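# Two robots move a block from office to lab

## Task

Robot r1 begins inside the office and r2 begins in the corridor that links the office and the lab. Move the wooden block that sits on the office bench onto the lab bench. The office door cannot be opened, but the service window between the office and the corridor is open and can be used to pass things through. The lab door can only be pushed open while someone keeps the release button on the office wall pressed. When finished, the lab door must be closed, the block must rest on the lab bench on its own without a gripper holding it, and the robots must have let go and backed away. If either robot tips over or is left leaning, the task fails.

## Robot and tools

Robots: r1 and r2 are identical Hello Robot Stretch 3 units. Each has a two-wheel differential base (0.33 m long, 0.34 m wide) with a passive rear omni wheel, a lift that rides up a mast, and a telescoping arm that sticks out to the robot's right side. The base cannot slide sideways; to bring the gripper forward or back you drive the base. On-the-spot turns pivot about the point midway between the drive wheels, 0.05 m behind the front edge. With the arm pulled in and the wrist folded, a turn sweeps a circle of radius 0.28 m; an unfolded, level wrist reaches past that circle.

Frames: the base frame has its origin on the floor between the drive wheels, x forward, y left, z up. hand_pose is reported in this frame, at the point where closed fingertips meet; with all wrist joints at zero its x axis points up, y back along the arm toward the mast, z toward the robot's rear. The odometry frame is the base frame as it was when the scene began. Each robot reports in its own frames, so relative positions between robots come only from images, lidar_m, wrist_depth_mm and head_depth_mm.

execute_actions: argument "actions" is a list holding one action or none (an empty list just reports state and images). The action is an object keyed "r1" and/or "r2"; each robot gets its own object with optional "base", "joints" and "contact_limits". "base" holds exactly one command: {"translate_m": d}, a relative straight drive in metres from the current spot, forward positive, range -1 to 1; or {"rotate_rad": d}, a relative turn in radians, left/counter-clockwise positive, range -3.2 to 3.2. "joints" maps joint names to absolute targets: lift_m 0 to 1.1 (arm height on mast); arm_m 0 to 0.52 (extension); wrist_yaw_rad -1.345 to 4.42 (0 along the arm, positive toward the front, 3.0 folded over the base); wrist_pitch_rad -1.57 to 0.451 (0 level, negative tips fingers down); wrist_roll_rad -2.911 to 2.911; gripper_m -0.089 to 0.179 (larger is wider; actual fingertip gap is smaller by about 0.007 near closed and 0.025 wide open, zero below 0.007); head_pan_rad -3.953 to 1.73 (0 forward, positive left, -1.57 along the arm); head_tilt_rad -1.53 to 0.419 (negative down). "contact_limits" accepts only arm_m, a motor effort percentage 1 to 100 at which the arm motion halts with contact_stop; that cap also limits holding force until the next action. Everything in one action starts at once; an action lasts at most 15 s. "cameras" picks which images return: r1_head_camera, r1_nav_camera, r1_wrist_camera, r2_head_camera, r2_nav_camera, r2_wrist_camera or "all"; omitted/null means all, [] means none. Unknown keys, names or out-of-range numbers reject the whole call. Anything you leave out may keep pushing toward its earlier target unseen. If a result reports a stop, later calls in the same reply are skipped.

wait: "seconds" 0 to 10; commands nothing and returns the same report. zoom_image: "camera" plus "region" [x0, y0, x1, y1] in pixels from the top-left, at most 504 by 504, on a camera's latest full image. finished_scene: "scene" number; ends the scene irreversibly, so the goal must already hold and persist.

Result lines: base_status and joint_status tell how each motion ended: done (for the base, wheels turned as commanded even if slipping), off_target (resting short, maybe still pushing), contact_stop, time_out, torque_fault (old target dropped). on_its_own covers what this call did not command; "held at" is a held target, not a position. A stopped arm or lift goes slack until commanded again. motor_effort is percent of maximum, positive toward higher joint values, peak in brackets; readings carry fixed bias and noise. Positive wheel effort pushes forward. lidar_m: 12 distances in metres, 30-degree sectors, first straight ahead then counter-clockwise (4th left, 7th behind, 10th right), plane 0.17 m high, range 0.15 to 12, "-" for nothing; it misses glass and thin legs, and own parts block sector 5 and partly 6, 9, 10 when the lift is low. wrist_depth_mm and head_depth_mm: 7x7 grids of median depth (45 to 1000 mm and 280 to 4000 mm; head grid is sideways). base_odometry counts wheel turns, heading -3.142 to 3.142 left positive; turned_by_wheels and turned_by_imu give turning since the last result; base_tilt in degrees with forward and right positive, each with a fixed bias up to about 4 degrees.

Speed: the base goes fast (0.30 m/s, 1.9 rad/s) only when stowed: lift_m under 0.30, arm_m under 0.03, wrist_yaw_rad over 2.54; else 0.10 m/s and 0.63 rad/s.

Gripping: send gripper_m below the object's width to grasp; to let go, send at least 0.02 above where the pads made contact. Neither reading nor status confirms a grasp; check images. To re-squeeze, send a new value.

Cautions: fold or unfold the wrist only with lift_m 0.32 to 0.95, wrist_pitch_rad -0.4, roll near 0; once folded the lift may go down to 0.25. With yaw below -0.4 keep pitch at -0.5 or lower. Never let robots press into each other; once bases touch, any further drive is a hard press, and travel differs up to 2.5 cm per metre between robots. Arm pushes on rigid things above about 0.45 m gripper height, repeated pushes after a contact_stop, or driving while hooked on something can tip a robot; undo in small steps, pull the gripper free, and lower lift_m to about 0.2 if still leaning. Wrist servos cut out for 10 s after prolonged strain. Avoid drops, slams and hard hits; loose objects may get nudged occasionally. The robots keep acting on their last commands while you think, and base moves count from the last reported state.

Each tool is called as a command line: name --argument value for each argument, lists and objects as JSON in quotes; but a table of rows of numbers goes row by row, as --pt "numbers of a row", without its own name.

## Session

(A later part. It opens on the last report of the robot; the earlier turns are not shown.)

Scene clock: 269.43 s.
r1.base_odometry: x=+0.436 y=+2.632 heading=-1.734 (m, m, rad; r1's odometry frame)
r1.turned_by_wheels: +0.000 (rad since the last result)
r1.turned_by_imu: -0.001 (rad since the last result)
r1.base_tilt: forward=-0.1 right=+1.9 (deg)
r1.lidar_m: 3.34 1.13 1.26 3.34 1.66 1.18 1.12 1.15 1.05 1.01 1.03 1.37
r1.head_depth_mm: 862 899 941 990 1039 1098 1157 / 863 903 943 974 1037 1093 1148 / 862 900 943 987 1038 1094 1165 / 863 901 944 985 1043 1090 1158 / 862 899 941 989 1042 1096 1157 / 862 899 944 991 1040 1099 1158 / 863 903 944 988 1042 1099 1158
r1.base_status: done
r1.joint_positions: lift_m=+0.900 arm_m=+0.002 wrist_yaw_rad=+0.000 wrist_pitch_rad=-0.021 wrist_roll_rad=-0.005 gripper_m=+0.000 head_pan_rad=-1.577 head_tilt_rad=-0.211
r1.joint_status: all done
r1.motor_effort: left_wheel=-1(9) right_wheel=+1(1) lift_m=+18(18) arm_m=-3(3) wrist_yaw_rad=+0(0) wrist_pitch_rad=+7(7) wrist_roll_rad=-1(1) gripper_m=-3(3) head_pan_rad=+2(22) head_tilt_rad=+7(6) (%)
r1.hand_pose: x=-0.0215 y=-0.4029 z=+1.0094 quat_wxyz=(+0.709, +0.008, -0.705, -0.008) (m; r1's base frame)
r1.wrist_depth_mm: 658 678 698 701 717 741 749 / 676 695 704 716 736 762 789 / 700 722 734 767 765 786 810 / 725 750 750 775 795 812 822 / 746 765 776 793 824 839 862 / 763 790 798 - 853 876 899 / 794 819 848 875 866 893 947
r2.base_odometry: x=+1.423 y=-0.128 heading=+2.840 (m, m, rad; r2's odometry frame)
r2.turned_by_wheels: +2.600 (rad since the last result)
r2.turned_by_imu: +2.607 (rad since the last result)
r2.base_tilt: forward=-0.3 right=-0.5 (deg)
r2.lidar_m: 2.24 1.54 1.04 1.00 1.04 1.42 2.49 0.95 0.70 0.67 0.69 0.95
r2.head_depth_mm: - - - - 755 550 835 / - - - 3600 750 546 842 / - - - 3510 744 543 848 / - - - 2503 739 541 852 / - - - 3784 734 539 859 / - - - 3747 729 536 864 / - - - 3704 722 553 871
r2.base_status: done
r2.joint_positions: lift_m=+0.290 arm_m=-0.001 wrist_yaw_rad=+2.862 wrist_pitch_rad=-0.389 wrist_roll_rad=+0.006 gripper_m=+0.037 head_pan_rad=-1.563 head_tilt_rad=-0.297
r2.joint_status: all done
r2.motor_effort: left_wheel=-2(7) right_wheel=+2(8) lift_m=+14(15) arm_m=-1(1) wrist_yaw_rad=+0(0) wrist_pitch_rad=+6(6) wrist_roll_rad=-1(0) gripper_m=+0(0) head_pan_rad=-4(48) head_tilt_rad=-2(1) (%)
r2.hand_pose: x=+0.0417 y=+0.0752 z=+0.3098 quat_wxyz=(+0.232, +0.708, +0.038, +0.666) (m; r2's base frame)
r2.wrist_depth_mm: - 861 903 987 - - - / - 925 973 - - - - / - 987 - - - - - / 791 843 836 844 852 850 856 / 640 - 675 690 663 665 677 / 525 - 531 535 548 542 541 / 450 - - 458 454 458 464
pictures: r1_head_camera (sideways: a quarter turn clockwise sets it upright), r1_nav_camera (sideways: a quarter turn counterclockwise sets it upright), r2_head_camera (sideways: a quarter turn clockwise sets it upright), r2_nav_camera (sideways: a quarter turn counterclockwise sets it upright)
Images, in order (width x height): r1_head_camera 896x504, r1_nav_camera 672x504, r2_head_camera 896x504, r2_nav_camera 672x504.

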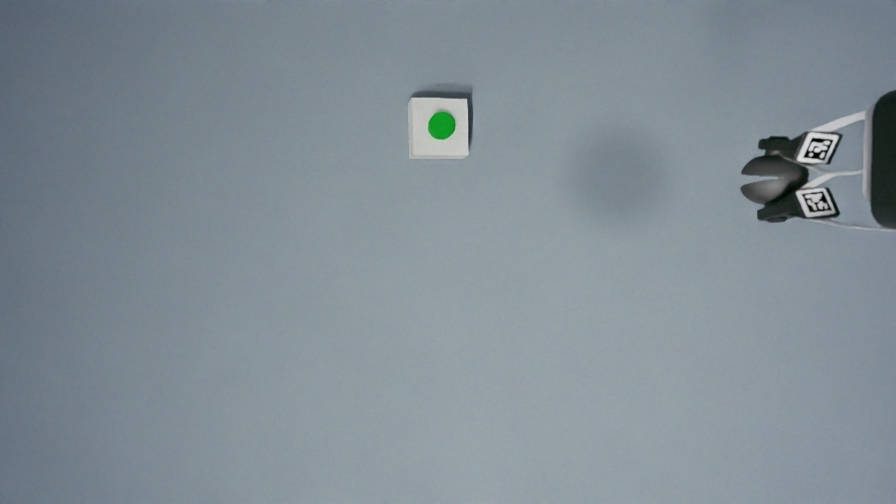

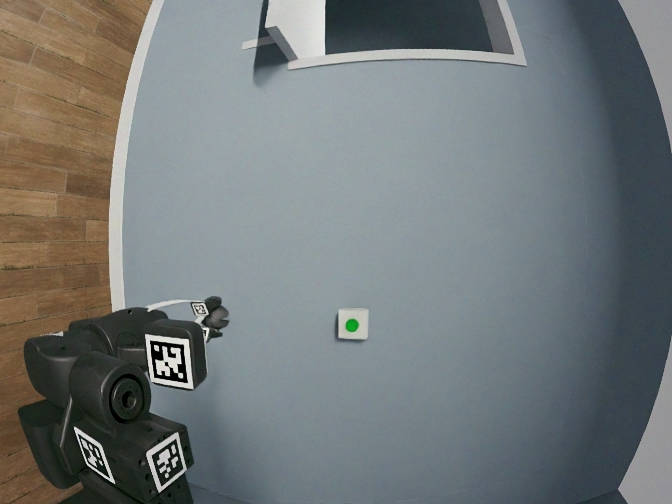

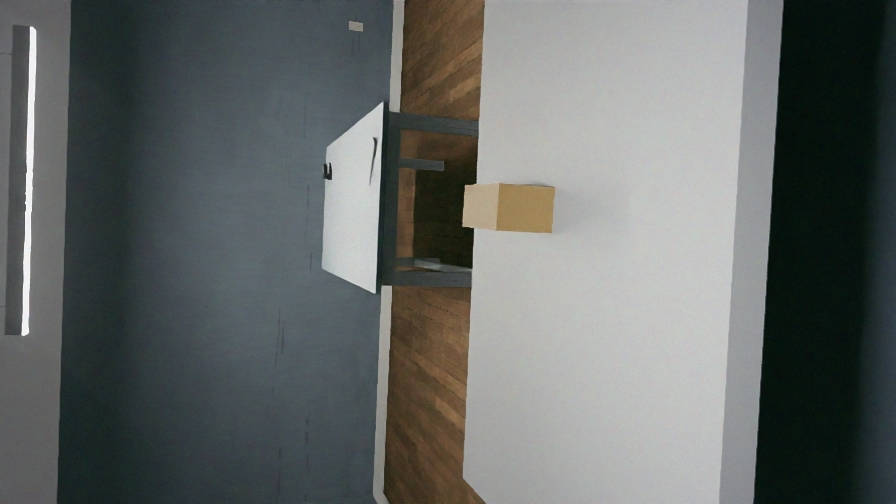

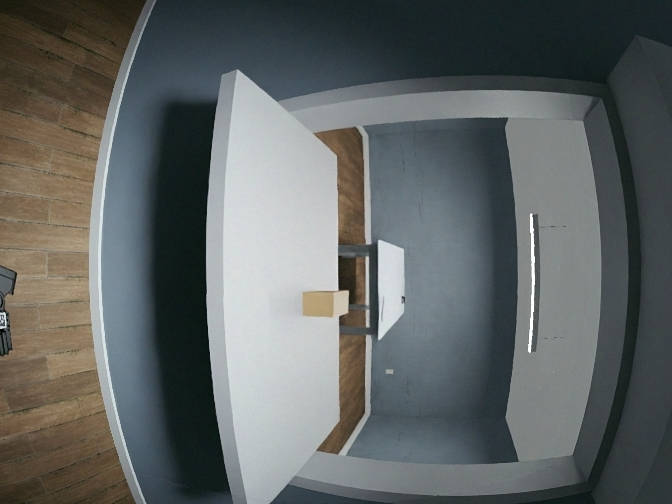

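execute_actions --actions '[{"r2":{"joints":{"lift_m":0.6,"wrist_pitch_rad":-0.4}},"r1":{"base":{"translate_m":-0.12},"joints":{"lift_m":0.99}}}]' --cameras '[]'

execute_actions --actions '[{"r2":{"joints":{"wrist_yaw_rad":0,"gripper_m":0.17}},"r1":{"joints":{"arm_m":0.3}}}]' --cameras '["r1_wrist_camera","r1_head_camera"]'

execute_actions --actions '[{"r2":{"joints":{"wrist_pitch_rad":0,"lift_m":0.95,"head_tilt_rad":-0.6}}}]' --cameras '["r2_wrist_camera","r2_head_camera"]'

Scene clock: 282.60 s.
r1.base_odometry: x=+0.456 y=+2.750 heading=-1.734 (m, m, rad; r1's odometry frame)
r1.turned_by_wheels: +0.000 (rad since the last result)
r1.turned_by_imu: +0.000 (rad since the last result)
r1.base_tilt: forward=-0.1 right=+2.0 (deg)
r1.lidar_m: 3.33 1.23 1.43 3.34 1.48 1.05 1.00 1.03 1.07 1.01 1.04 1.38
r1.head_depth_mm: 867 905 946 992 1048 1102 1146 / 870 906 947 992 1047 - - / 870 904 950 983 1045 - - / 866 909 950 994 1048 1105 1168 / 867 906 946 994 1047 1101 1162 / 865 905 947 993 1048 1106 1166 / 866 908 953 994 1043 1101 1165
r1.base_status: done
r1.joint_positions: lift_m=+0.990 arm_m=+0.002 wrist_yaw_rad=+0.000 wrist_pitch_rad=-0.021 wrist_roll_rad=-0.005 gripper_m=+0.000 head_pan_rad=-1.577 head_tilt_rad=-0.211
r1.joint_status: all done
r1.motor_effort: left_wheel=-1(9) right_wheel=+2(4) lift_m=+27(29) arm_m=-3(3) wrist_yaw_rad=+1(0) wrist_pitch_rad=+6(7) wrist_roll_rad=-1(1) gripper_m=-2(2) head_pan_rad=+3(2) head_tilt_rad=+7(6) (%)
r1.hand_pose: x=-0.0215 y=-0.4029 z=+1.0990 quat_wxyz=(+0.709, +0.008, -0.705, -0.008) (m; r1's base frame)
r1.wrist_depth_mm: 661 671 698 710 724 745 764 / 692 691 717 721 755 766 782 / 717 721 739 747 766 785 811 / 736 738 760 776 804 808 852 / 757 759 793 794 821 849 856 / 774 800 805 - 853 874 908 / 805 814 840 850 888 914 942
r2.base_odometry: x=+1.423 y=-0.128 heading=+2.840 (m, m, rad; r2's odometry frame)
r2.turned_by_wheels: +0.000 (rad since the last result)
r2.turned_by_imu: +0.001 (rad since the last result)
r2.base_tilt: forward=-0.3 right=-0.5 (deg)
r2.lidar_m: 2.24 1.54 1.04 1.00 1.04 1.42 2.49 0.95 0.70 0.67 0.70 0.95
r2.head_depth_mm: - - - - 757 550 838 / - - - 3573 751 546 844 / - - - 3558 743 544 850 / - - - 2479 740 540 851 / - - - 3717 733 537 859 / - - - 3687 729 535 862 / - - - 3699 725 553 867
r2.base_status: not commanded
r2.joint_positions: lift_m=+0.600 arm_m=-0.001 wrist_yaw_rad=+2.862 wrist_pitch_rad=-0.413 wrist_roll_rad=+0.006 gripper_m=+0.037 head_pan_rad=-1.563 head_tilt_rad=-0.297
r2.joint_status: all done
r2.motor_effort: left_wheel=-1(1) right_wheel=+2(2) lift_m=+35(33) arm_m=-1(1) wrist_yaw_rad=+0(0) wrist_pitch_rad=+5(5) wrist_roll_rad=-1(0) gripper_m=+0(0) head_pan_rad=-2(3) head_tilt_rad=-1(2) (%)
r2.hand_pose: x=+0.0408 y=+0.0724 z=+0.6134 quat_wxyz=(+0.240, +0.707, +0.047, +0.663) (m; r2's base frame)
r2.wrist_depth_mm: - 848 909 991 - - - / - 921 985 - - - - / - - - - - - - / - - - - - - - / - - - - - - - / 890 - 904 897 938 917 929 / 740 760 767 762 770 779 782
pictures: none
No camera images: the call's "cameras" was empty. Leave "cameras" out to get every camera's image.

Scene clock: 286.00 s.
r1.base_odometry: x=+0.456 y=+2.750 heading=-1.734 (m, m, rad; r1's odometry frame)
r1.turned_by_wheels: +0.000 (rad since the last result)
r1.turned_by_imu: +0.000 (rad since the last result)
r1.base_tilt: forward=-0.1 right=+1.9 (deg)
r1.lidar_m: 3.35 1.23 1.43 3.33 1.48 1.05 1.00 1.03 1.06 1.01 1.04 1.37
r1.head_depth_mm: 866 902 948 987 1064 1101 1160 / 866 904 948 977 - 1098 1161 / 866 907 948 975 - 1102 1159 / 866 903 944 989 1047 1099 1161 / 867 906 946 994 1046 1103 1164 / 869 906 951 991 1049 1101 1163 / 868 909 947 995 1050 1099 1167
r1.base_status: not commanded
r1.joint_positions: lift_m=+0.990 arm_m=+0.300 wrist_yaw_rad=+0.000 wrist_pitch_rad=-0.021 wrist_roll_rad=-0.005 gripper_m=+0.000 head_pan_rad=-1.577 head_tilt_rad=-0.211
r1.joint_status: all done
r1.motor_effort: left_wheel=-1(1) right_wheel=+2(1) lift_m=+28(28) arm_m=+3(3) wrist_yaw_rad=-1(1) wrist_pitch_rad=+7(7) wrist_roll_rad=-1(1) gripper_m=-3(3) head_pan_rad=+2(3) head_tilt_rad=+7(6) (%)
r1.hand_pose: x=-0.0215 y=-0.7003 z=+1.0990 quat_wxyz=(+0.709, +0.008, -0.705, -0.008) (m; r1's base frame)
r1.wrist_depth_mm: 408 414 428 437 442 456 462 / 419 431 437 447 457 469 481 / 434 442 448 454 467 487 495 / 442 454 466 476 492 503 513 / 464 475 478 491 507 518 533 / 477 485 492 - 525 543 555 / 492 507 521 529 538 559 576
r2.base_odometry: x=+1.423 y=-0.128 heading=+2.840 (m, m, rad; r2's odometry frame)
r2.turned_by_wheels: +0.000 (rad since the last result)
r2.turned_by_imu: +0.001 (rad since the last result)
r2.base_tilt: forward=-0.3 right=-0.5 (deg)
r2.lidar_m: 2.23 1.53 1.04 1.00 1.04 1.42 2.49 0.95 0.70 0.67 0.69 0.95
r2.head_depth_mm: - - - - 755 549 836 / - - - 3604 749 546 842 / - - - 3539 746 543 848 / - - - 2488 741 540 853 / - - - 3736 733 537 859 / - - - 3699 730 536 863 / - - - 3683 724 552 868
r2.base_status: not commanded
r2.joint_positions: lift_m=+0.600 arm_m=-0.001 wrist_yaw_rad=+0.003 wrist_pitch_rad=-0.413 wrist_roll_rad=+0.006 gripper_m=+0.170 head_pan_rad=-1.563 head_tilt_rad=-0.297
r2.joint_status: all done
r2.motor_effort: left_wheel=-2(1) right_wheel=+2(2) lift_m=+35(35) arm_m=-1(1) wrist_yaw_rad=-2(2) wrist_pitch_rad=+6(6) wrist_roll_rad=+0(0) gripper_m=+0(91) head_pan_rad=-4(3) head_tilt_rad=-2(1) (%)
r2.hand_pose: x=-0.0209 y=-0.3690 z=+0.6134 quat_wxyz=(+0.690, +0.146, -0.694, -0.145) (m; r2's base frame)
r2.wrist_depth_mm: 384 380 382 381 380 374 374 / 413 411 412 413 412 408 406 / 457 448 453 446 448 446 443 / 502 503 498 493 487 493 498 / 562 541 553 554 554 535 549 / 619 629 624 622 630 - 630 / 732 703 701 695 698 708 692
pictures: r1_head_camera (sideways: a quarter turn clockwise sets it upright), r1_wrist_camera
Images, in order (width x height): r1_head_camera 896x504, r1_wrist_camera 644x364.

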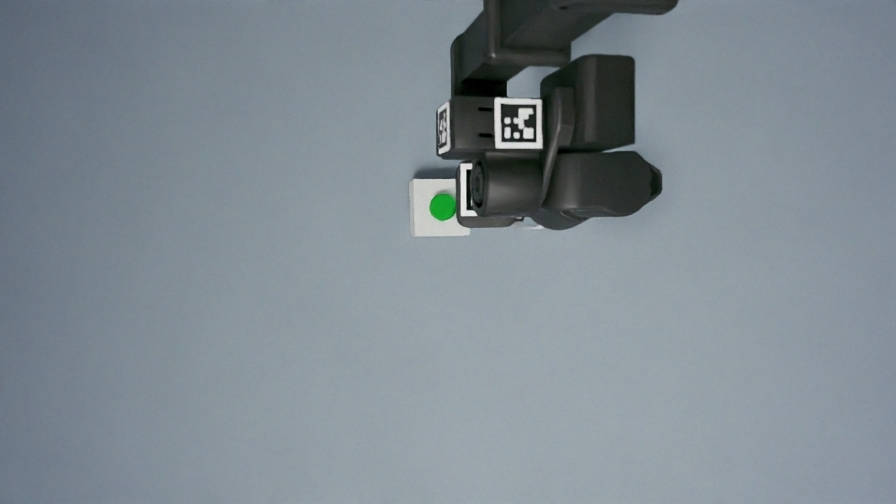

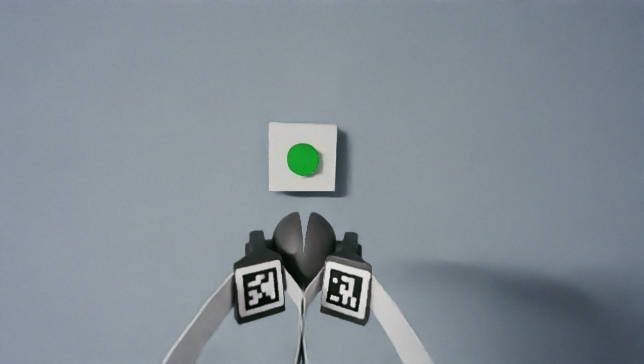

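Scene clock: 290.00 s.
r1.base_odometry: x=+0.456 y=+2.750 heading=-1.734 (m, m, rad; r1's odometry frame)
r1.turned_by_wheels: +0.000 (rad since the last result)
r1.turned_by_imu: +0.000 (rad since the last result)
r1.base_tilt: forward=-0.2 right=+2.0 (deg)
r1.lidar_m: 3.32 1.23 1.43 3.33 1.48 1.05 1.00 1.02 1.06 1.01 1.04 1.38
r1.head_depth_mm: 866 905 947 990 1059 1097 1160 / 866 908 946 979 - 1093 1165 / 863 906 946 972 - 1104 1166 / 866 908 952 993 1047 1103 1164 / 863 904 945 994 1042 1104 1161 / 866 908 946 997 1048 1102 1162 / 867 909 948 993 1050 1102 1166
r1.base_status: not commanded
r1.joint_positions: lift_m=+0.990 arm_m=+0.300 wrist_yaw_rad=+0.000 wrist_pitch_rad=-0.021 wrist_roll_rad=-0.005 gripper_m=+0.000 head_pan_rad=-1.577 head_tilt_rad=-0.211
r1.joint_status: not commanded
r1.motor_effort: left_wheel=-1(1) right_wheel=+1(1) lift_m=+28(28) arm_m=+3(3) wrist_yaw_rad=+1(1) wrist_pitch_rad=+7(7) wrist_roll_rad=+0(1) gripper_m=-2(2) head_pan_rad=+2(3) head_tilt_rad=+6(6) (%)
r1.hand_pose: x=-0.0215 y=-0.7003 z=+1.0990 quat_wxyz=(+0.709, +0.008, -0.705, -0.008) (m; r1's base frame)
r1.wrist_depth_mm: 405 415 424 437 444 454 465 / 424 430 438 451 457 474 478 / 432 442 446 454 474 483 498 / 447 457 468 477 487 499 517 / 459 472 481 492 508 521 533 / 477 484 497 - 525 537 554 / 487 507 522 537 547 565 580
r2.base_odometry: x=+1.423 y=-0.128 heading=+2.840 (m, m, rad; r2's odometry frame)
r2.turned_by_wheels: +0.000 (rad since the last result)
r2.turned_by_imu: +0.001 (rad since the last result)
r2.base_tilt: forward=-0.3 right=-0.5 (deg)
r2.lidar_m: 2.24 1.54 1.04 1.00 1.04 1.42 2.49 0.95 0.70 0.67 0.70 0.95
r2.head_depth_mm: - - 906 649 - - - / - 3925 904 673 563 - - / - 2838 797 698 - - - / - 2478 886 666 920 1141 1167 / - - 884 613 929 1132 1165 / - - 879 633 936 1145 1166 / - - 872 631 940 1158 1162
r2.base_status: not commanded
r2.joint_positions: lift_m=+0.950 arm_m=-0.001 wrist_yaw_rad=+0.002 wrist_pitch_rad=-0.022 wrist_roll_rad=+0.006 gripper_m=+0.170 head_pan_rad=-1.563 head_tilt_rad=-0.592
r2.joint_status: all done
r2.motor_effort: left_wheel=-2(2) right_wheel=+1(2) lift_m=+35(36) arm_m=-1(1) wrist_yaw_rad=-2(1) wrist_pitch_rad=+9(10) wrist_roll_rad=+0(0) gripper_m=+0(0) head_pan_rad=-3(4) head_tilt_rad=-3(22) (%)
r2.hand_pose: x=-0.0208 y=-0.3996 z=+1.0585 quat_wxyz=(+0.705, +0.009, -0.709, -0.007) (m; r2's base frame)
r2.wrist_depth_mm: 514 - - - - - - / 521 - - - - - 527 / 515 - - - - - 526 / 517 - - - - - 520 / 511 697 634 585 650 747 523 / 443 420 421 431 433 - 438 / 298 314 317 322 324 309 325
pictures: r2_head_camera (sideways: a quarter turn clockwise sets it upright), r2_wrist_camera
Images, in order (width x height): r2_head_camera 896x504, r2_wrist_camera 644x364.

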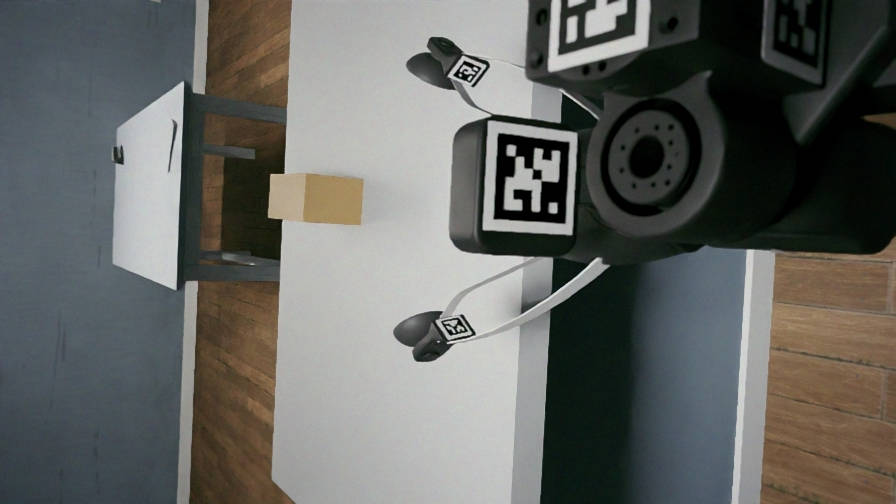

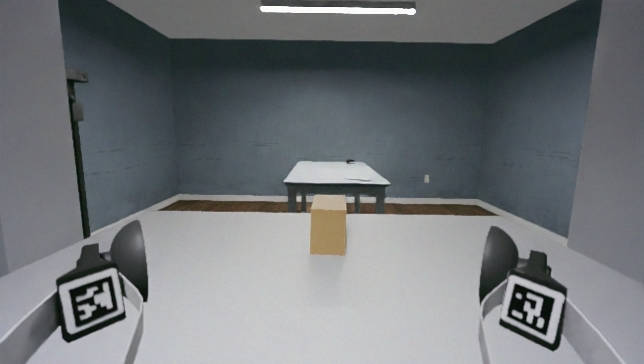

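execute_actions --actions '[{"r2":{"joints":{"lift_m":0.87}},"r1":{"joints":{"lift_m":1.025,"arm_m":0.42}}}]' --cameras '["r1_wrist_camera","r2_wrist_camera"]'

execute_actions --actions '[{"r2":{"joints":{"arm_m":0.3}}}]' --cameras '["r2_wrist_camera"]'

Scene clock: 299.83 s.
r1.base_odometry: x=+0.456 y=+2.750 heading=-1.734 (m, m, rad; r1's odometry frame)
r1.turned_by_wheels: +0.000 (rad since the last result)
r1.turned_by_imu: +0.001 (rad since the last result)
r1.base_tilt: forward=-0.1 right=+2.0 (deg)
r1.lidar_m: 3.34 1.23 1.43 3.33 1.48 1.05 1.00 1.02 1.06 1.01 1.04 1.37
r1.head_depth_mm: 862 904 949 - 1050 1103 1163 / 866 903 945 - 1046 1101 1166 / 867 906 947 - 1051 1102 1168 / 866 907 942 995 1042 1105 1166 / 868 903 949 995 1044 1102 1159 / 869 903 947 993 1043 1102 1165 / 865 904 945 999 1045 1101 1163
r1.base_status: not commanded
r1.joint_positions: lift_m=+1.025 arm_m=+0.420 wrist_yaw_rad=+0.000 wrist_pitch_rad=-0.021 wrist_roll_rad=-0.005 gripper_m=+0.000 head_pan_rad=-1.577 head_tilt_rad=-0.211
r1.joint_status: all done
r1.motor_effort: left_wheel=-1(0) right_wheel=+2(1) lift_m=+28(27) arm_m=+4(2) wrist_yaw_rad=+0(0) wrist_pitch_rad=+7(7) wrist_roll_rad=-1(1) gripper_m=-2(2) head_pan_rad=+3(2) head_tilt_rad=+6(6) (%)
r1.hand_pose: x=-0.0215 y=-0.8203 z=+1.1340 quat_wxyz=(+0.709, +0.008, -0.705, -0.008) (m; r1's base frame)
r1.wrist_depth_mm: 305 308 317 323 330 339 344 / 312 320 328 333 342 347 356 / 321 330 336 343 351 358 369 / 331 341 344 317 364 371 384 / 344 352 355 344 380 388 401 / 356 363 370 - 387 403 409 / 366 375 388 397 410 417 434
r2.base_odometry: x=+1.423 y=-0.128 heading=+2.840 (m, m, rad; r2's odometry frame)
r2.turned_by_wheels: +0.000 (rad since the last result)
r2.turned_by_imu: +0.001 (rad since the last result)
r2.base_tilt: forward=-0.3 right=-0.5 (deg)
r2.lidar_m: 2.24 1.54 1.04 1.00 1.04 1.42 2.49 0.95 0.70 0.67 0.70 0.95
r2.head_depth_mm: - - 906 649 895 1025 - / - 3857 900 646 922 1046 - / - 2859 796 643 561 - - / - 2489 885 639 895 1130 1166 / - - 883 637 928 1131 1165 / - - 879 634 935 1143 1164 / - - 869 629 942 1159 1162
r2.base_status: not commanded
r2.joint_positions: lift_m=+0.870 arm_m=-0.001 wrist_yaw_rad=+0.002 wrist_pitch_rad=-0.022 wrist_roll_rad=+0.006 gripper_m=+0.170 head_pan_rad=-1.563 head_tilt_rad=-0.592
r2.joint_status: all done
r2.motor_effort: left_wheel=-2(2) right_wheel=+2(2) lift_m=+14(32) arm_m=+0(1) wrist_yaw_rad=-2(1) wrist_pitch_rad=+9(9) wrist_roll_rad=+0(0) gripper_m=+0(0) head_pan_rad=-3(4) head_tilt_rad=-4(4) (%)
r2.hand_pose: x=-0.0209 y=-0.3996 z=+0.9795 quat_wxyz=(+0.705, +0.009, -0.709, -0.007) (m; r2's base frame)
r2.wrist_depth_mm: 516 - - - - - - / 511 - - - - - 526 / 517 - - - - - 526 / 522 - 783 676 - - 524 / 384 430 392 405 405 459 416 / 278 262 265 268 270 - 274 / 222 222 221 222 223 223 223
pictures: r1_wrist_camera, r2_wrist_camera
Images, in order (width x height): r1_wrist_camera 644x364, r2_wrist_camera 644x364.

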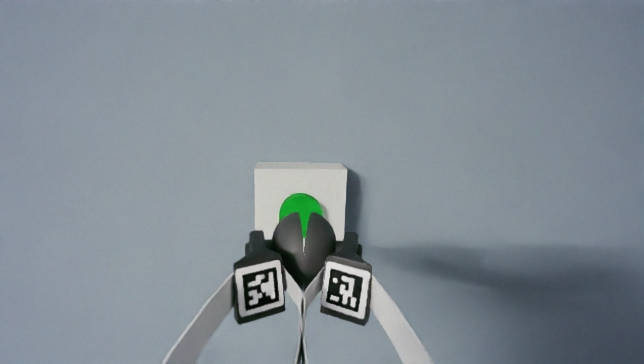

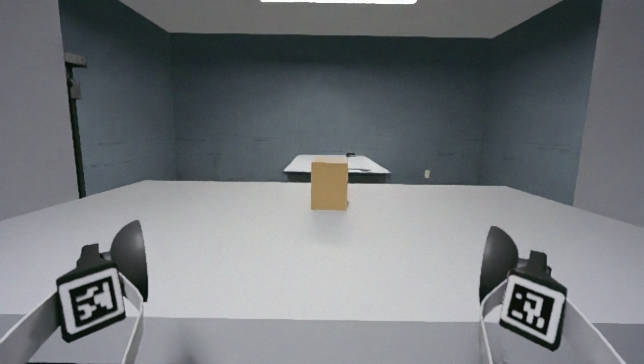

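Scene clock: 303.27 s.
r1.base_odometry: x=+0.456 y=+2.750 heading=-1.734 (m, m, rad; r1's odometry frame)
r1.turned_by_wheels: +0.000 (rad since the last result)
r1.turned_by_imu: +0.000 (rad since the last result)
r1.base_tilt: forward=-0.1 right=+2.0 (deg)
r1.lidar_m: 3.33 1.23 1.43 3.32 1.48 1.05 1.00 1.03 1.06 1.01 1.04 1.38
r1.head_depth_mm: 865 905 943 - 1054 1104 1161 / 866 904 947 - 1045 1103 1160 / 866 906 946 - 1045 1097 1163 / 867 905 949 995 1041 1100 1163 / 869 906 950 995 1041 1104 1167 / 868 908 951 994 1048 1098 1164 / 868 903 951 996 1043 1102 1166
r1.base_status: not commanded
r1.joint_positions: lift_m=+1.025 arm_m=+0.420 wrist_yaw_rad=+0.000 wrist_pitch_rad=-0.021 wrist_roll_rad=-0.005 gripper_m=+0.000 head_pan_rad=-1.577 head_tilt_rad=-0.211
r1.joint_status: not commanded
r1.motor_effort: left_wheel=+0(1) right_wheel=+1(1) lift_m=+28(28) arm_m=+3(3) wrist_yaw_rad=+0(1) wrist_pitch_rad=+7(7) wrist_roll_rad=-1(1) gripper_m=-2(2) head_pan_rad=+2(3) head_tilt_rad=+6(7) (%)
r1.hand_pose: x=-0.0215 y=-0.8203 z=+1.1340 quat_wxyz=(+0.709, +0.008, -0.705, -0.008) (m; r1's base frame)
r1.wrist_depth_mm: 302 309 315 321 328 336 347 / 314 319 324 333 339 348 359 / 322 330 335 345 353 359 372 / 331 340 345 319 364 372 384 / 343 351 353 345 380 384 396 / 354 363 369 - 391 402 413 / 365 377 386 394 404 416 430
r2.base_odometry: x=+1.423 y=-0.128 heading=+2.840 (m, m, rad; r2's odometry frame)
r2.turned_by_wheels: +0.000 (rad since the last result)
r2.turned_by_imu: +0.001 (rad since the last result)
r2.base_tilt: forward=-0.3 right=-0.4 (deg)
r2.lidar_m: 2.24 1.54 1.03 1.00 1.04 1.42 2.49 0.95 0.70 0.67 0.69 0.95
r2.head_depth_mm: - - 908 677 - 1112 1164 / - 3850 957 597 906 1098 1168 / - 2832 923 - 910 1107 1173 / - 2478 941 615 919 1120 1166 / - - 883 636 925 1132 1167 / - - 874 633 932 1147 1164 / - - 871 630 942 1152 1163
r2.base_status: not commanded
r2.joint_positions: lift_m=+0.870 arm_m=+0.300 wrist_yaw_rad=+0.001 wrist_pitch_rad=-0.022 wrist_roll_rad=+0.006 gripper_m=+0.170 head_pan_rad=-1.563 head_tilt_rad=-0.593
r2.joint_status: all done
r2.motor_effort: left_wheel=-2(2) right_wheel=+2(2) lift_m=+14(14) arm_m=+3(3) wrist_yaw_rad=+0(2) wrist_pitch_rad=+9(9) wrist_roll_rad=+0(0) gripper_m=+0(0) head_pan_rad=-3(3) head_tilt_rad=-3(4) (%)
r2.hand_pose: x=-0.0212 y=-0.7003 z=+0.9795 quat_wxyz=(+0.705, +0.008, -0.709, -0.008) (m; r2's base frame)
r2.wrist_depth_mm: - - - - - - - / - - - - - - - / - - - - - - - / - - - - - - - / 381 429 391 216 402 453 413 / 274 259 262 222 267 - 273 / 184 194 196 198 199 190 202
pictures: r2_wrist_camera
Images, in order (width x height): r2_wrist_camera 644x364.

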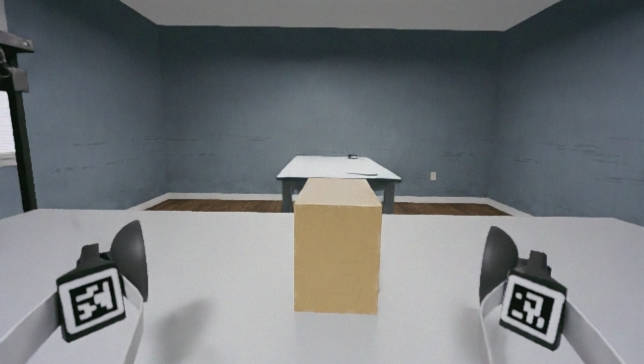

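execute_actions --actions '[{"r2":{"base":{"translate_m":-0.015},"joints":{"arm_m":0.425}},"r1":{"joints":{"lift_m":1.035}}}]' --cameras '["r2_wrist_camera","r2_head_camera"]'

execute_actions --actions '[{"r2":{"joints":{"gripper_m":0.03}}}]' --cameras '["r2_wrist_camera"]'

execute_actions --actions '[{"r2":{"joints":{"lift_m":0.92}}}]' --cameras '["r2_wrist_camera","r2_head_camera"]'

Scene clock: 310.00 s.
r1.base_odometry: x=+0.456 y=+2.750 heading=-1.734 (m, m, rad; r1's odometry frame)
r1.turned_by_wheels: +0.000 (rad since the last result)
r1.turned_by_imu: +0.001 (rad since the last result)
r1.base_tilt: forward=-0.1 right=+2.0 (deg)
r1.lidar_m: 3.34 1.23 1.44 3.33 1.48 1.05 1.00 1.02 1.06 1.01 1.04 1.38
r1.head_depth_mm: 867 908 950 - 1043 1102 1163 / 865 904 940 - 1043 1099 1162 / 864 909 947 - 1047 1103 1166 / 867 906 944 996 1047 1102 1157 / 870 903 946 995 1041 1103 1161 / 866 905 947 994 1044 1099 1164 / 869 906 948 993 1044 1101 1169
r1.base_status: not commanded
r1.joint_positions: lift_m=+1.035 arm_m=+0.420 wrist_yaw_rad=+0.000 wrist_pitch_rad=-0.021 wrist_roll_rad=-0.005 gripper_m=+0.000 head_pan_rad=-1.577 head_tilt_rad=-0.211
r1.joint_status: all done
r1.motor_effort: left_wheel=-1(1) right_wheel=+0(1) lift_m=+28(31) arm_m=+3(4) wrist_yaw_rad=+0(0) wrist_pitch_rad=+7(7) wrist_roll_rad=-1(1) gripper_m=-3(2) head_pan_rad=+3(3) head_tilt_rad=+6(6) (%)
r1.hand_pose: x=-0.0215 y=-0.8203 z=+1.1440 quat_wxyz=(+0.709, +0.008, -0.705, -0.008) (m; r1's base frame)
r1.wrist_depth_mm: 304 309 315 322 329 338 346 / 313 319 327 334 341 345 356 / 321 329 335 343 355 360 371 / 331 338 345 350 366 374 382 / 341 349 357 346 380 387 398 / 354 362 367 - 393 403 412 / 368 378 386 395 404 418 430
r2.base_odometry: x=+1.438 y=-0.132 heading=+2.840 (m, m, rad; r2's odometry frame)
r2.turned_by_wheels: +0.000 (rad since the last result)
r2.turned_by_imu: +0.001 (rad since the last result)
r2.base_tilt: forward=-0.3 right=-0.5 (deg)
r2.lidar_m: 2.25 1.54 1.04 1.00 1.04 1.42 2.47 0.96 0.70 0.67 0.69 0.95
r2.head_depth_mm: - - 907 - - - 1167 / - 3875 2394 620 905 1101 1173 / - 2858 - 618 911 1109 1173 / - 2505 888 638 919 1122 1170 / - - 881 635 927 1134 1165 / - - 876 633 933 1145 1163 / - - 872 629 940 1156 1164
r2.base_status: done
r2.joint_positions: lift_m=+0.870 arm_m=+0.425 wrist_yaw_rad=+0.001 wrist_pitch_rad=-0.022 wrist_roll_rad=+0.006 gripper_m=+0.170 head_pan_rad=-1.563 head_tilt_rad=-0.593
r2.joint_status: all done
r2.motor_effort: left_wheel=-1(6) right_wheel=+2(3) lift_m=+14(15) arm_m=+3(2) wrist_yaw_rad=-1(1) wrist_pitch_rad=+10(10) wrist_roll_rad=+0(1) gripper_m=+0(0) head_pan_rad=-4(3) head_tilt_rad=-4(4) (%)
r2.hand_pose: x=-0.0212 y=-0.8253 z=+0.9795 quat_wxyz=(+0.705, +0.008, -0.709, -0.008) (m; r2's base frame)
r2.wrist_depth_mm: - - - - - - - / - - - - - - - / - - - - - - - / - - - - - - - / - - - 151 - - - / 274 259 107 100 249 - 270 / 184 194 92 90 180 190 201
pictures: r2_head_camera (sideways: a quarter turn clockwise sets it upright), r2_wrist_camera
Images, in order (width x height): r2_head_camera 896x504, r2_wrist_camera 644x364.

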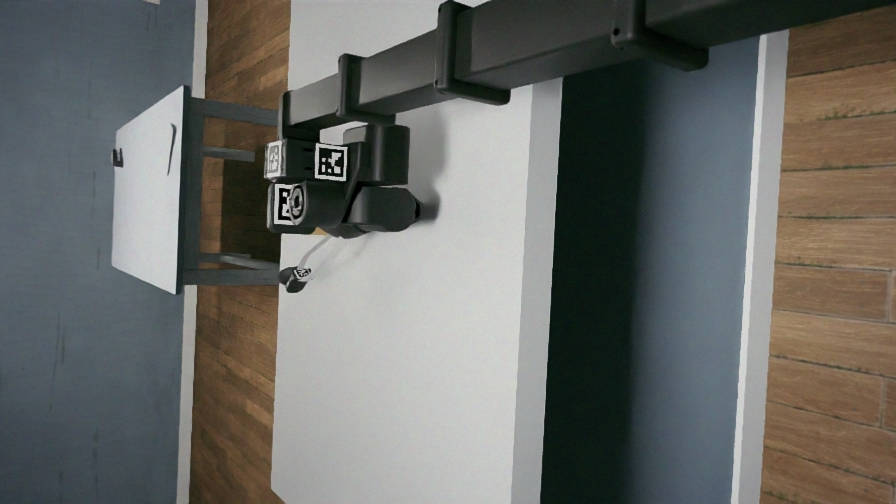

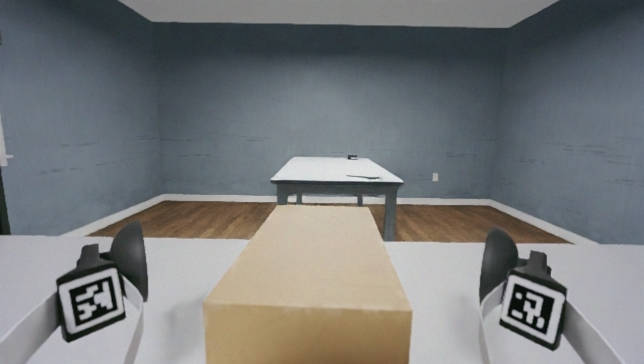

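Scene clock: 311.90 s.
r1.base_odometry: x=+0.456 y=+2.750 heading=-1.734 (m, m, rad; r1's odometry frame)
r1.turned_by_wheels: +0.000 (rad since the last result)
r1.turned_by_imu: +0.000 (rad since the last result)
r1.base_tilt: forward=-0.1 right=+1.9 (deg)
r1.lidar_m: 3.33 1.23 1.43 3.33 1.48 1.05 1.00 1.02 1.06 1.01 1.04 1.38
r1.head_depth_mm: 866 905 946 - 1044 1102 1163 / 865 906 937 - 1043 1103 1164 / 867 905 945 - 1045 1104 1157 / 868 903 948 997 1047 1100 1162 / 866 905 947 991 1041 1100 1162 / 866 907 948 997 1047 1101 1162 / 869 904 948 999 1045 1101 1164
r1.base_status: not commanded
r1.joint_positions: lift_m=+1.035 arm_m=+0.420 wrist_yaw_rad=+0.000 wrist_pitch_rad=-0.021 wrist_roll_rad=-0.005 gripper_m=+0.000 head_pan_rad=-1.577 head_tilt_rad=-0.211
r1.joint_status: not commanded
r1.motor_effort: left_wheel=-1(1) right_wheel=+1(2) lift_m=+27(28) arm_m=+4(3) wrist_yaw_rad=+0(1) wrist_pitch_rad=+7(7) wrist_roll_rad=-1(1) gripper_m=-3(2) head_pan_rad=+2(3) head_tilt_rad=+6(6) (%)
r1.hand_pose: x=-0.0215 y=-0.8203 z=+1.1440 quat_wxyz=(+0.709, +0.008, -0.705, -0.008) (m; r1's base frame)
r1.wrist_depth_mm: 303 309 315 322 330 339 346 / 314 318 324 332 343 350 358 / 322 330 336 344 351 361 371 / 332 340 344 349 363 370 386 / 345 351 356 348 378 388 393 / 352 364 372 - 390 404 409 / 369 378 390 397 404 420 432
r2.base_odometry: x=+1.438 y=-0.132 heading=+2.840 (m, m, rad; r2's odometry frame)
r2.turned_by_wheels: +0.000 (rad since the last result)
r2.turned_by_imu: +0.000 (rad since the last result)
r2.base_tilt: forward=-0.3 right=-0.4 (deg)
r2.lidar_m: 2.25 1.54 1.04 1.00 1.04 1.42 2.47 0.95 0.70 0.67 0.70 0.95
r2.head_depth_mm: - - 908 - - - 1167 / - 3912 2388 619 906 1099 1174 / - 2825 - 618 913 1113 1171 / - 2498 888 638 919 1122 1166 / - - 883 634 927 1132 1164 / - - 876 633 933 1144 1160 / - - 871 629 942 1162 1160
r2.base_status: not commanded
r2.joint_positions: lift_m=+0.870 arm_m=+0.425 wrist_yaw_rad=+0.001 wrist_pitch_rad=-0.022 wrist_roll_rad=+0.006 gripper_m=+0.032 head_pan_rad=-1.563 head_tilt_rad=-0.593
r2.joint_status: all done
r2.motor_effort: left_wheel=-1(1) right_wheel=+2(2) lift_m=+15(14) arm_m=+3(3) wrist_yaw_rad=+0(0) wrist_pitch_rad=+10(9) wrist_roll_rad=-1(0) gripper_m=-29(99) head_pan_rad=-3(4) head_tilt_rad=-4(5) (%)
r2.hand_pose: x=-0.0212 y=-0.8253 z=+0.9795 quat_wxyz=(+0.705, +0.008, -0.709, -0.008) (m; r2's base frame)
r2.wrist_depth_mm: - - - - - - - / - - - - - - - / - - - - - - - / - - - - - - - / - - - 151 - - - / 255 275 100 101 101 269 271 / 201 185 92 90 91 199 201
pictures: r2_wrist_camera
Images, in order (width x height): r2_wrist_camera 644x364.

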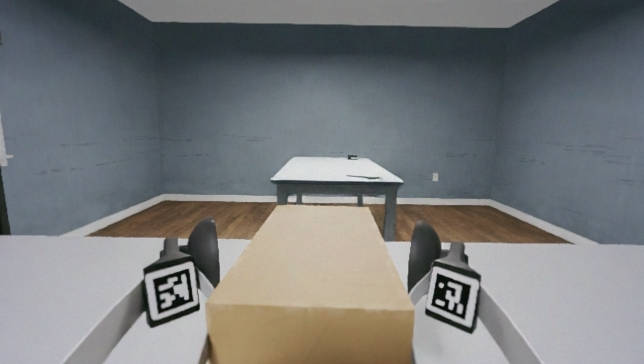

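Scene clock: 313.30 s.
r1.base_odometry: x=+0.456 y=+2.750 heading=-1.734 (m, m, rad; r1's odometry frame)
r1.turned_by_wheels: +0.000 (rad since the last result)
r1.turned_by_imu: +0.000 (rad since the last result)
r1.base_tilt: forward=-0.2 right=+1.9 (deg)
r1.lidar_m: 3.32 1.23 1.43 3.33 1.49 1.05 1.00 1.03 1.06 1.01 1.04 1.38
r1.head_depth_mm: 865 902 945 - 1044 1095 1159 / 867 905 944 - 1043 1102 1159 / 870 904 947 - 1043 1100 1165 / 866 905 946 993 1046 1099 1164 / 868 907 949 996 1044 1099 1168 / 869 905 947 995 1046 1105 1163 / 866 905 947 998 1050 1103 1162
r1.base_status: not commanded
r1.joint_positions: lift_m=+1.035 arm_m=+0.420 wrist_yaw_rad=+0.000 wrist_pitch_rad=-0.021 wrist_roll_rad=-0.005 gripper_m=+0.000 head_pan_rad=-1.577 head_tilt_rad=-0.211
r1.joint_status: not commanded
r1.motor_effort: left_wheel=-1(1) right_wheel=+1(2) lift_m=+28(27) arm_m=+3(3) wrist_yaw_rad=+0(1) wrist_pitch_rad=+6(7) wrist_roll_rad=-1(0) gripper_m=-3(3) head_pan_rad=+2(3) head_tilt_rad=+6(6) (%)
r1.hand_pose: x=-0.0215 y=-0.8203 z=+1.1440 quat_wxyz=(+0.709, +0.008, -0.705, -0.008) (m; r1's base frame)
r1.wrist_depth_mm: 304 310 314 321 330 340 345 / 311 320 325 332 342 348 358 / 323 327 337 344 352 358 370 / 333 340 343 347 366 373 381 / 344 351 357 348 379 385 398 / 355 362 368 - 392 404 413 / 365 374 390 399 404 419 431
r2.base_odometry: x=+1.438 y=-0.132 heading=+2.840 (m, m, rad; r2's odometry frame)
r2.turned_by_wheels: +0.000 (rad since the last result)
r2.turned_by_imu: +0.000 (rad since the last result)
r2.base_tilt: forward=-0.2 right=-0.5 (deg)
r2.lidar_m: 2.25 1.53 1.04 1.00 1.04 1.42 2.47 0.95 0.70 0.67 0.70 0.95
r2.head_depth_mm: - - 3402 - 894 1091 1179 / - 2844 - 644 902 1098 1176 / - 2511 - 641 908 1109 1173 / - 2491 844 639 917 1126 1170 / - - 881 635 923 1132 1168 / - - 875 631 934 1143 1160 / - - 870 628 940 1154 1161
r2.base_status: not commanded
r2.joint_positions: lift_m=+0.919 arm_m=+0.425 wrist_yaw_rad=-0.001 wrist_pitch_rad=-0.030 wrist_roll_rad=+0.006 gripper_m=+0.038 head_pan_rad=-1.563 head_tilt_rad=-0.593
r2.joint_status: all done
r2.on_its_own: gripper_m is held at +0.037, not at your +0.030, by its stall guard, which is still easing
r2.motor_effort: left_wheel=-1(7) right_wheel=+2(5) lift_m=+36(39) arm_m=+2(3) wrist_yaw_rad=+0(5) wrist_pitch_rad=+13(13) wrist_roll_rad=+0(0) gripper_m=-24(29) head_pan_rad=-4(3) head_tilt_rad=-3(4) (%)
r2.hand_pose: x=-0.0217 y=-0.8251 z=+1.0265 quat_wxyz=(+0.705, +0.010, -0.709, -0.011) (m; r2's base frame)
r2.wrist_depth_mm: - - - - - - - / - - - - - - - / - - - - - - - / - - - - - - - / - - - - - - - / 346 360 109 107 136 362 362 / 260 256 105 100 244 271 271
pictures: r2_head_camera (sideways: a quarter turn clockwise sets it upright), r2_wrist_camera
Images, in order (width x height): r2_head_camera 896x504, r2_wrist_camera 644x364.

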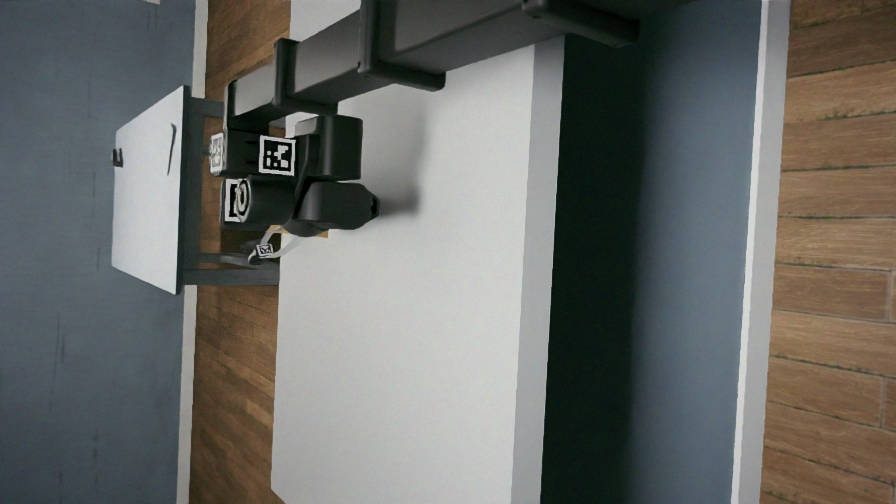

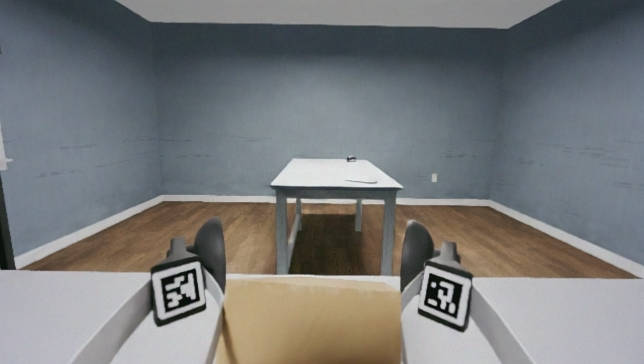

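execute_actions --actions '[{"r2":{"joints":{"lift_m":0.87}}}]' --cameras '["r2_wrist_camera"]'

execute_actions --actions '[{"r2":{"joints":{"gripper_m":0.13}}}]' --cameras '["r2_wrist_camera"]'

execute_actions --actions '[{"r2":{"joints":{"lift_m":0.845}}}]' --cameras '["r2_wrist_camera"]'

Scene clock: 317.33 s.
r1.base_odometry: x=+0.456 y=+2.750 heading=-1.734 (m, m, rad; r1's odometry frame)
r1.turned_by_wheels: +0.000 (rad since the last result)
r1.turned_by_imu: +0.000 (rad since the last result)
r1.base_tilt: forward=-0.1 right=+1.9 (deg)
r1.lidar_m: 3.33 1.23 1.43 3.33 1.49 1.05 1.00 1.03 1.06 1.01 1.04 1.38
r1.head_depth_mm: 864 905 948 - 1045 1096 1163 / 866 902 941 - 1045 1102 1162 / 864 907 946 - 1043 1100 1167 / 868 904 945 990 1045 1102 1161 / 868 906 950 992 1043 1100 1164 / 867 907 951 993 1042 1102 1169 / 867 906 949 995 1044 1101 1165
r1.base_status: not commanded
r1.joint_positions: lift_m=+1.035 arm_m=+0.420 wrist_yaw_rad=+0.000 wrist_pitch_rad=-0.021 wrist_roll_rad=-0.005 gripper_m=+0.000 head_pan_rad=-1.577 head_tilt_rad=-0.211
r1.joint_status: not commanded
r1.motor_effort: left_wheel=-1(1) right_wheel=+1(2) lift_m=+28(28) arm_m=+3(3) wrist_yaw_rad=+1(0) wrist_pitch_rad=+6(6) wrist_roll_rad=-1(1) gripper_m=-3(1) head_pan_rad=+2(2) head_tilt_rad=+7(7) (%)
r1.hand_pose: x=-0.0215 y=-0.8203 z=+1.1440 quat_wxyz=(+0.709, +0.008, -0.705, -0.008) (m; r1's base frame)
r1.wrist_depth_mm: 304 311 316 323 331 337 345 / 314 318 328 333 339 348 356 / 322 328 336 344 353 361 367 / 331 339 346 351 364 375 383 / 344 351 357 350 376 388 396 / 354 362 366 - 390 403 413 / 367 374 386 397 410 415 432
r2.base_odometry: x=+1.438 y=-0.132 heading=+2.840 (m, m, rad; r2's odometry frame)
r2.turned_by_wheels: +0.000 (rad since the last result)
r2.turned_by_imu: +0.001 (rad since the last result)
r2.base_tilt: forward=-0.2 right=-0.5 (deg)
r2.lidar_m: 2.26 1.54 1.04 1.00 1.04 1.42 2.47 0.95 0.70 0.67 0.69 0.95
r2.head_depth_mm: - - 906 - - - 1163 / - 3876 2363 619 905 1101 1179 / - 2849 - 617 911 1109 1175 / - 2487 838 638 921 1125 1166 / - - 883 634 925 1135 1166 / - - 879 631 935 1149 1164 / - - 869 627 942 1162 1161
r2.base_status: not commanded
r2.joint_positions: lift_m=+0.871 arm_m=+0.425 wrist_yaw_rad=-0.002 wrist_pitch_rad=+0.002 wrist_roll_rad=+0.006 gripper_m=+0.044 head_pan_rad=-1.563 head_tilt_rad=-0.593
r2.joint_status: all done
r2.on_its_own: gripper_m is held at +0.043, not at your +0.030, by its stall guard, which is not easing now
r2.motor_effort: left_wheel=-2(4) right_wheel=+2(4) lift_m=+12(29) arm_m=+1(3) wrist_yaw_rad=+1(5) wrist_pitch_rad=-2(15) wrist_roll_rad=+0(0) gripper_m=-15(22) head_pan_rad=-4(3) head_tilt_rad=-3(4) (%)
r2.hand_pose: x=-0.0219 y=-0.8261 z=+0.9858 quat_wxyz=(+0.705, -0.001, -0.709, +0.000) (m; r2's base frame)
r2.wrist_depth_mm: - - - - - - - / - - - - - - - / - - - - - - - / - - - - - - - / - - - 174 - - - / 275 279 130 121 - 289 290 / 204 207 136 118 201 211 213
pictures: r2_wrist_camera
Images, in order (width x height): r2_wrist_camera 644x364.

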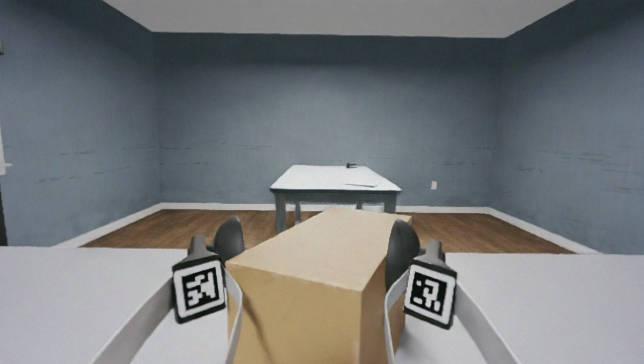

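Scene clock: 318.70 s.
r1.base_odometry: x=+0.456 y=+2.750 heading=-1.734 (m, m, rad; r1's odometry frame)
r1.turned_by_wheels: +0.000 (rad since the last result)
r1.turned_by_imu: +0.000 (rad since the last result)
r1.base_tilt: forward=-0.1 right=+2.0 (deg)
r1.lidar_m: 3.32 1.23 1.43 3.33 1.48 1.05 1.00 1.02 1.06 1.01 1.04 1.37
r1.head_depth_mm: 866 900 944 - 1045 1106 1160 / 865 907 941 - 1045 1099 1157 / 867 903 945 - 1046 1097 1164 / 869 904 950 994 1045 1099 1166 / 868 905 947 992 1048 1101 1160 / 868 906 948 993 1043 1098 1164 / 869 907 944 997 1045 1101 1166
r1.base_status: not commanded
r1.joint_positions: lift_m=+1.035 arm_m=+0.420 wrist_yaw_rad=+0.000 wrist_pitch_rad=-0.021 wrist_roll_rad=-0.005 gripper_m=+0.000 head_pan_rad=-1.577 head_tilt_rad=-0.211
r1.joint_status: not commanded
r1.motor_effort: left_wheel=-1(1) right_wheel=+2(1) lift_m=+28(28) arm_m=+3(3) wrist_yaw_rad=+1(1) wrist_pitch_rad=+6(7) wrist_roll_rad=+0(1) gripper_m=-3(1) head_pan_rad=+3(3) head_tilt_rad=+6(6) (%)
r1.hand_pose: x=-0.0215 y=-0.8203 z=+1.1440 quat_wxyz=(+0.709, +0.008, -0.705, -0.008) (m; r1's base frame)
r1.wrist_depth_mm: 303 309 315 323 329 335 345 / 314 319 327 333 342 351 356 / 321 328 336 343 355 360 368 / 332 339 344 348 364 373 382 / 342 351 356 348 378 388 398 / 355 362 371 - 393 405 411 / 368 374 390 395 408 417 427
r2.base_odometry: x=+1.438 y=-0.132 heading=+2.840 (m, m, rad; r2's odometry frame)
r2.turned_by_wheels: +0.000 (rad since the last result)
r2.turned_by_imu: +0.000 (rad since the last result)
r2.base_tilt: forward=-0.3 right=-0.4 (deg)
r2.lidar_m: 2.26 1.54 1.04 1.00 1.04 1.42 2.47 0.95 0.70 0.67 0.69 0.95
r2.head_depth_mm: - - 908 - - - 1163 / - 3833 2391 619 905 1100 1179 / - 2815 - 616 913 1110 1170 / - 2482 838 638 919 1122 1166 / - - 880 634 927 1137 1168 / - - 875 633 935 1147 1162 / - - 869 629 941 1160 1160
r2.base_status: not commanded
r2.joint_positions: lift_m=+0.870 arm_m=+0.425 wrist_yaw_rad=-0.002 wrist_pitch_rad=-0.014 wrist_roll_rad=+0.006 gripper_m=+0.130 head_pan_rad=-1.563 head_tilt_rad=-0.593
r2.joint_status: all done
r2.motor_effort: left_wheel=-1(2) right_wheel=+2(2) lift_m=+15(14) arm_m=+1(1) wrist_yaw_rad=+1(2) wrist_pitch_rad=+6(7) wrist_roll_rad=+0(0) gripper_m=+0(88) head_pan_rad=-3(3) head_tilt_rad=-3(3) (%)
r2.hand_pose: x=-0.0219 y=-0.8257 z=+0.9815 quat_wxyz=(+0.705, +0.005, -0.709, -0.006) (m; r2's base frame)
r2.wrist_depth_mm: - - - - - - - / - - - - - - - / - - - - - - - / - - - - - - - / - - - 157 271 - - / 261 - 132 118 208 284 276 / 205 197 138 119 192 194 205
pictures: r2_wrist_camera
Images, in order (width x height): r2_wrist_camera 644x364.

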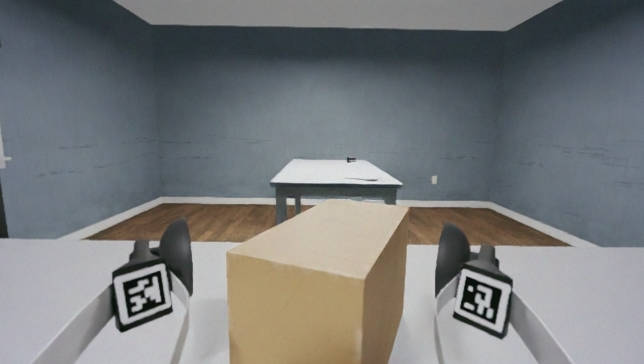

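Scene clock: 319.70 s.
r1.base_odometry: x=+0.456 y=+2.750 heading=-1.734 (m, m, rad; r1's odometry frame)
r1.turned_by_wheels: +0.000 (rad since the last result)
r1.turned_by_imu: +0.000 (rad since the last result)
r1.base_tilt: forward=-0.2 right=+1.9 (deg)
r1.lidar_m: 3.32 1.23 1.43 3.31 1.48 1.05 1.00 1.03 1.06 1.01 1.04 1.38
r1.head_depth_mm: 865 904 949 - 1046 1099 1165 / 868 904 943 - 1043 1103 1166 / 864 901 947 - 1045 1105 1166 / 867 904 949 997 1043 1098 1165 / 865 903 947 1000 1041 1101 1163 / 866 905 946 993 1047 1105 1165 / 869 908 947 997 1045 1098 1168
r1.base_status: not commanded
r1.joint_positions: lift_m=+1.035 arm_m=+0.420 wrist_yaw_rad=+0.000 wrist_pitch_rad=-0.021 wrist_roll_rad=-0.005 gripper_m=+0.000 head_pan_rad=-1.577 head_tilt_rad=-0.211
r1.joint_status: not commanded
r1.motor_effort: left_wheel=-1(1) right_wheel=+2(2) lift_m=+28(28) arm_m=+3(3) wrist_yaw_rad=+2(1) wrist_pitch_rad=+6(6) wrist_roll_rad=-1(0) gripper_m=-2(2) head_pan_rad=+2(3) head_tilt_rad=+6(7) (%)
r1.hand_pose: x=-0.0215 y=-0.8203 z=+1.1440 quat_wxyz=(+0.709, +0.008, -0.705, -0.008) (m; r1's base frame)
r1.wrist_depth_mm: 304 309 316 322 331 337 348 / 312 318 326 333 341 349 355 / 324 328 338 345 352 364 365 / 332 340 346 352 366 374 382 / 346 352 356 346 377 389 398 / 355 363 367 - 390 403 415 / 367 378 389 396 404 420 432
r2.base_odometry: x=+1.438 y=-0.132 heading=+2.840 (m, m, rad; r2's odometry frame)
r2.turned_by_wheels: +0.000 (rad since the last result)
r2.turned_by_imu: +0.000 (rad since the last result)
r2.base_tilt: forward=-0.3 right=-0.5 (deg)
r2.lidar_m: 2.25 1.54 1.04 1.00 1.04 1.42 2.47 0.95 0.70 0.67 0.70 0.95
r2.head_depth_mm: - - 907 677 - - 1153 / - 3880 1669 597 918 1103 1173 / - 2819 850 616 913 1113 1170 / - 2488 883 638 921 1121 1167 / - - 882 634 927 1137 1166 / - - 876 632 934 1149 1165 / - - 869 629 944 1160 1161
r2.base_status: not commanded
r2.joint_positions: lift_m=+0.846 arm_m=+0.425 wrist_yaw_rad=-0.002 wrist_pitch_rad=-0.014 wrist_roll_rad=+0.006 gripper_m=+0.130 head_pan_rad=-1.563 head_tilt_rad=-0.593
r2.joint_status: all done
r2.motor_effort: left_wheel=-2(2) right_wheel=+2(2) lift_m=+13(15) arm_m=+1(1) wrist_yaw_rad=+2(1) wrist_pitch_rad=+6(6) wrist_roll_rad=-1(0) gripper_m=+0(0) head_pan_rad=-4(3) head_tilt_rad=-3(4) (%)
r2.hand_pose: x=-0.0219 y=-0.8257 z=+0.9567 quat_wxyz=(+0.705, +0.004, -0.709, -0.006) (m; r2's base frame)
r2.wrist_depth_mm: - - - - - - - / - - - - - - - / - - - - - - - / - - - 167 - - - / 319 356 129 113 236 343 346 / 213 - 132 116 195 231 225 / - 160 138 119 164 157 167
pictures: r2_wrist_camera
Images, in order (width x height): r2_wrist_camera 644x364.

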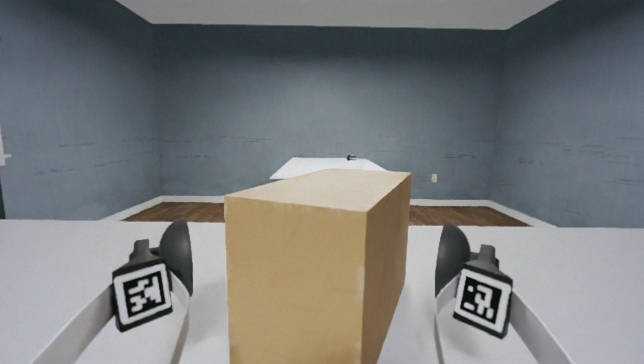

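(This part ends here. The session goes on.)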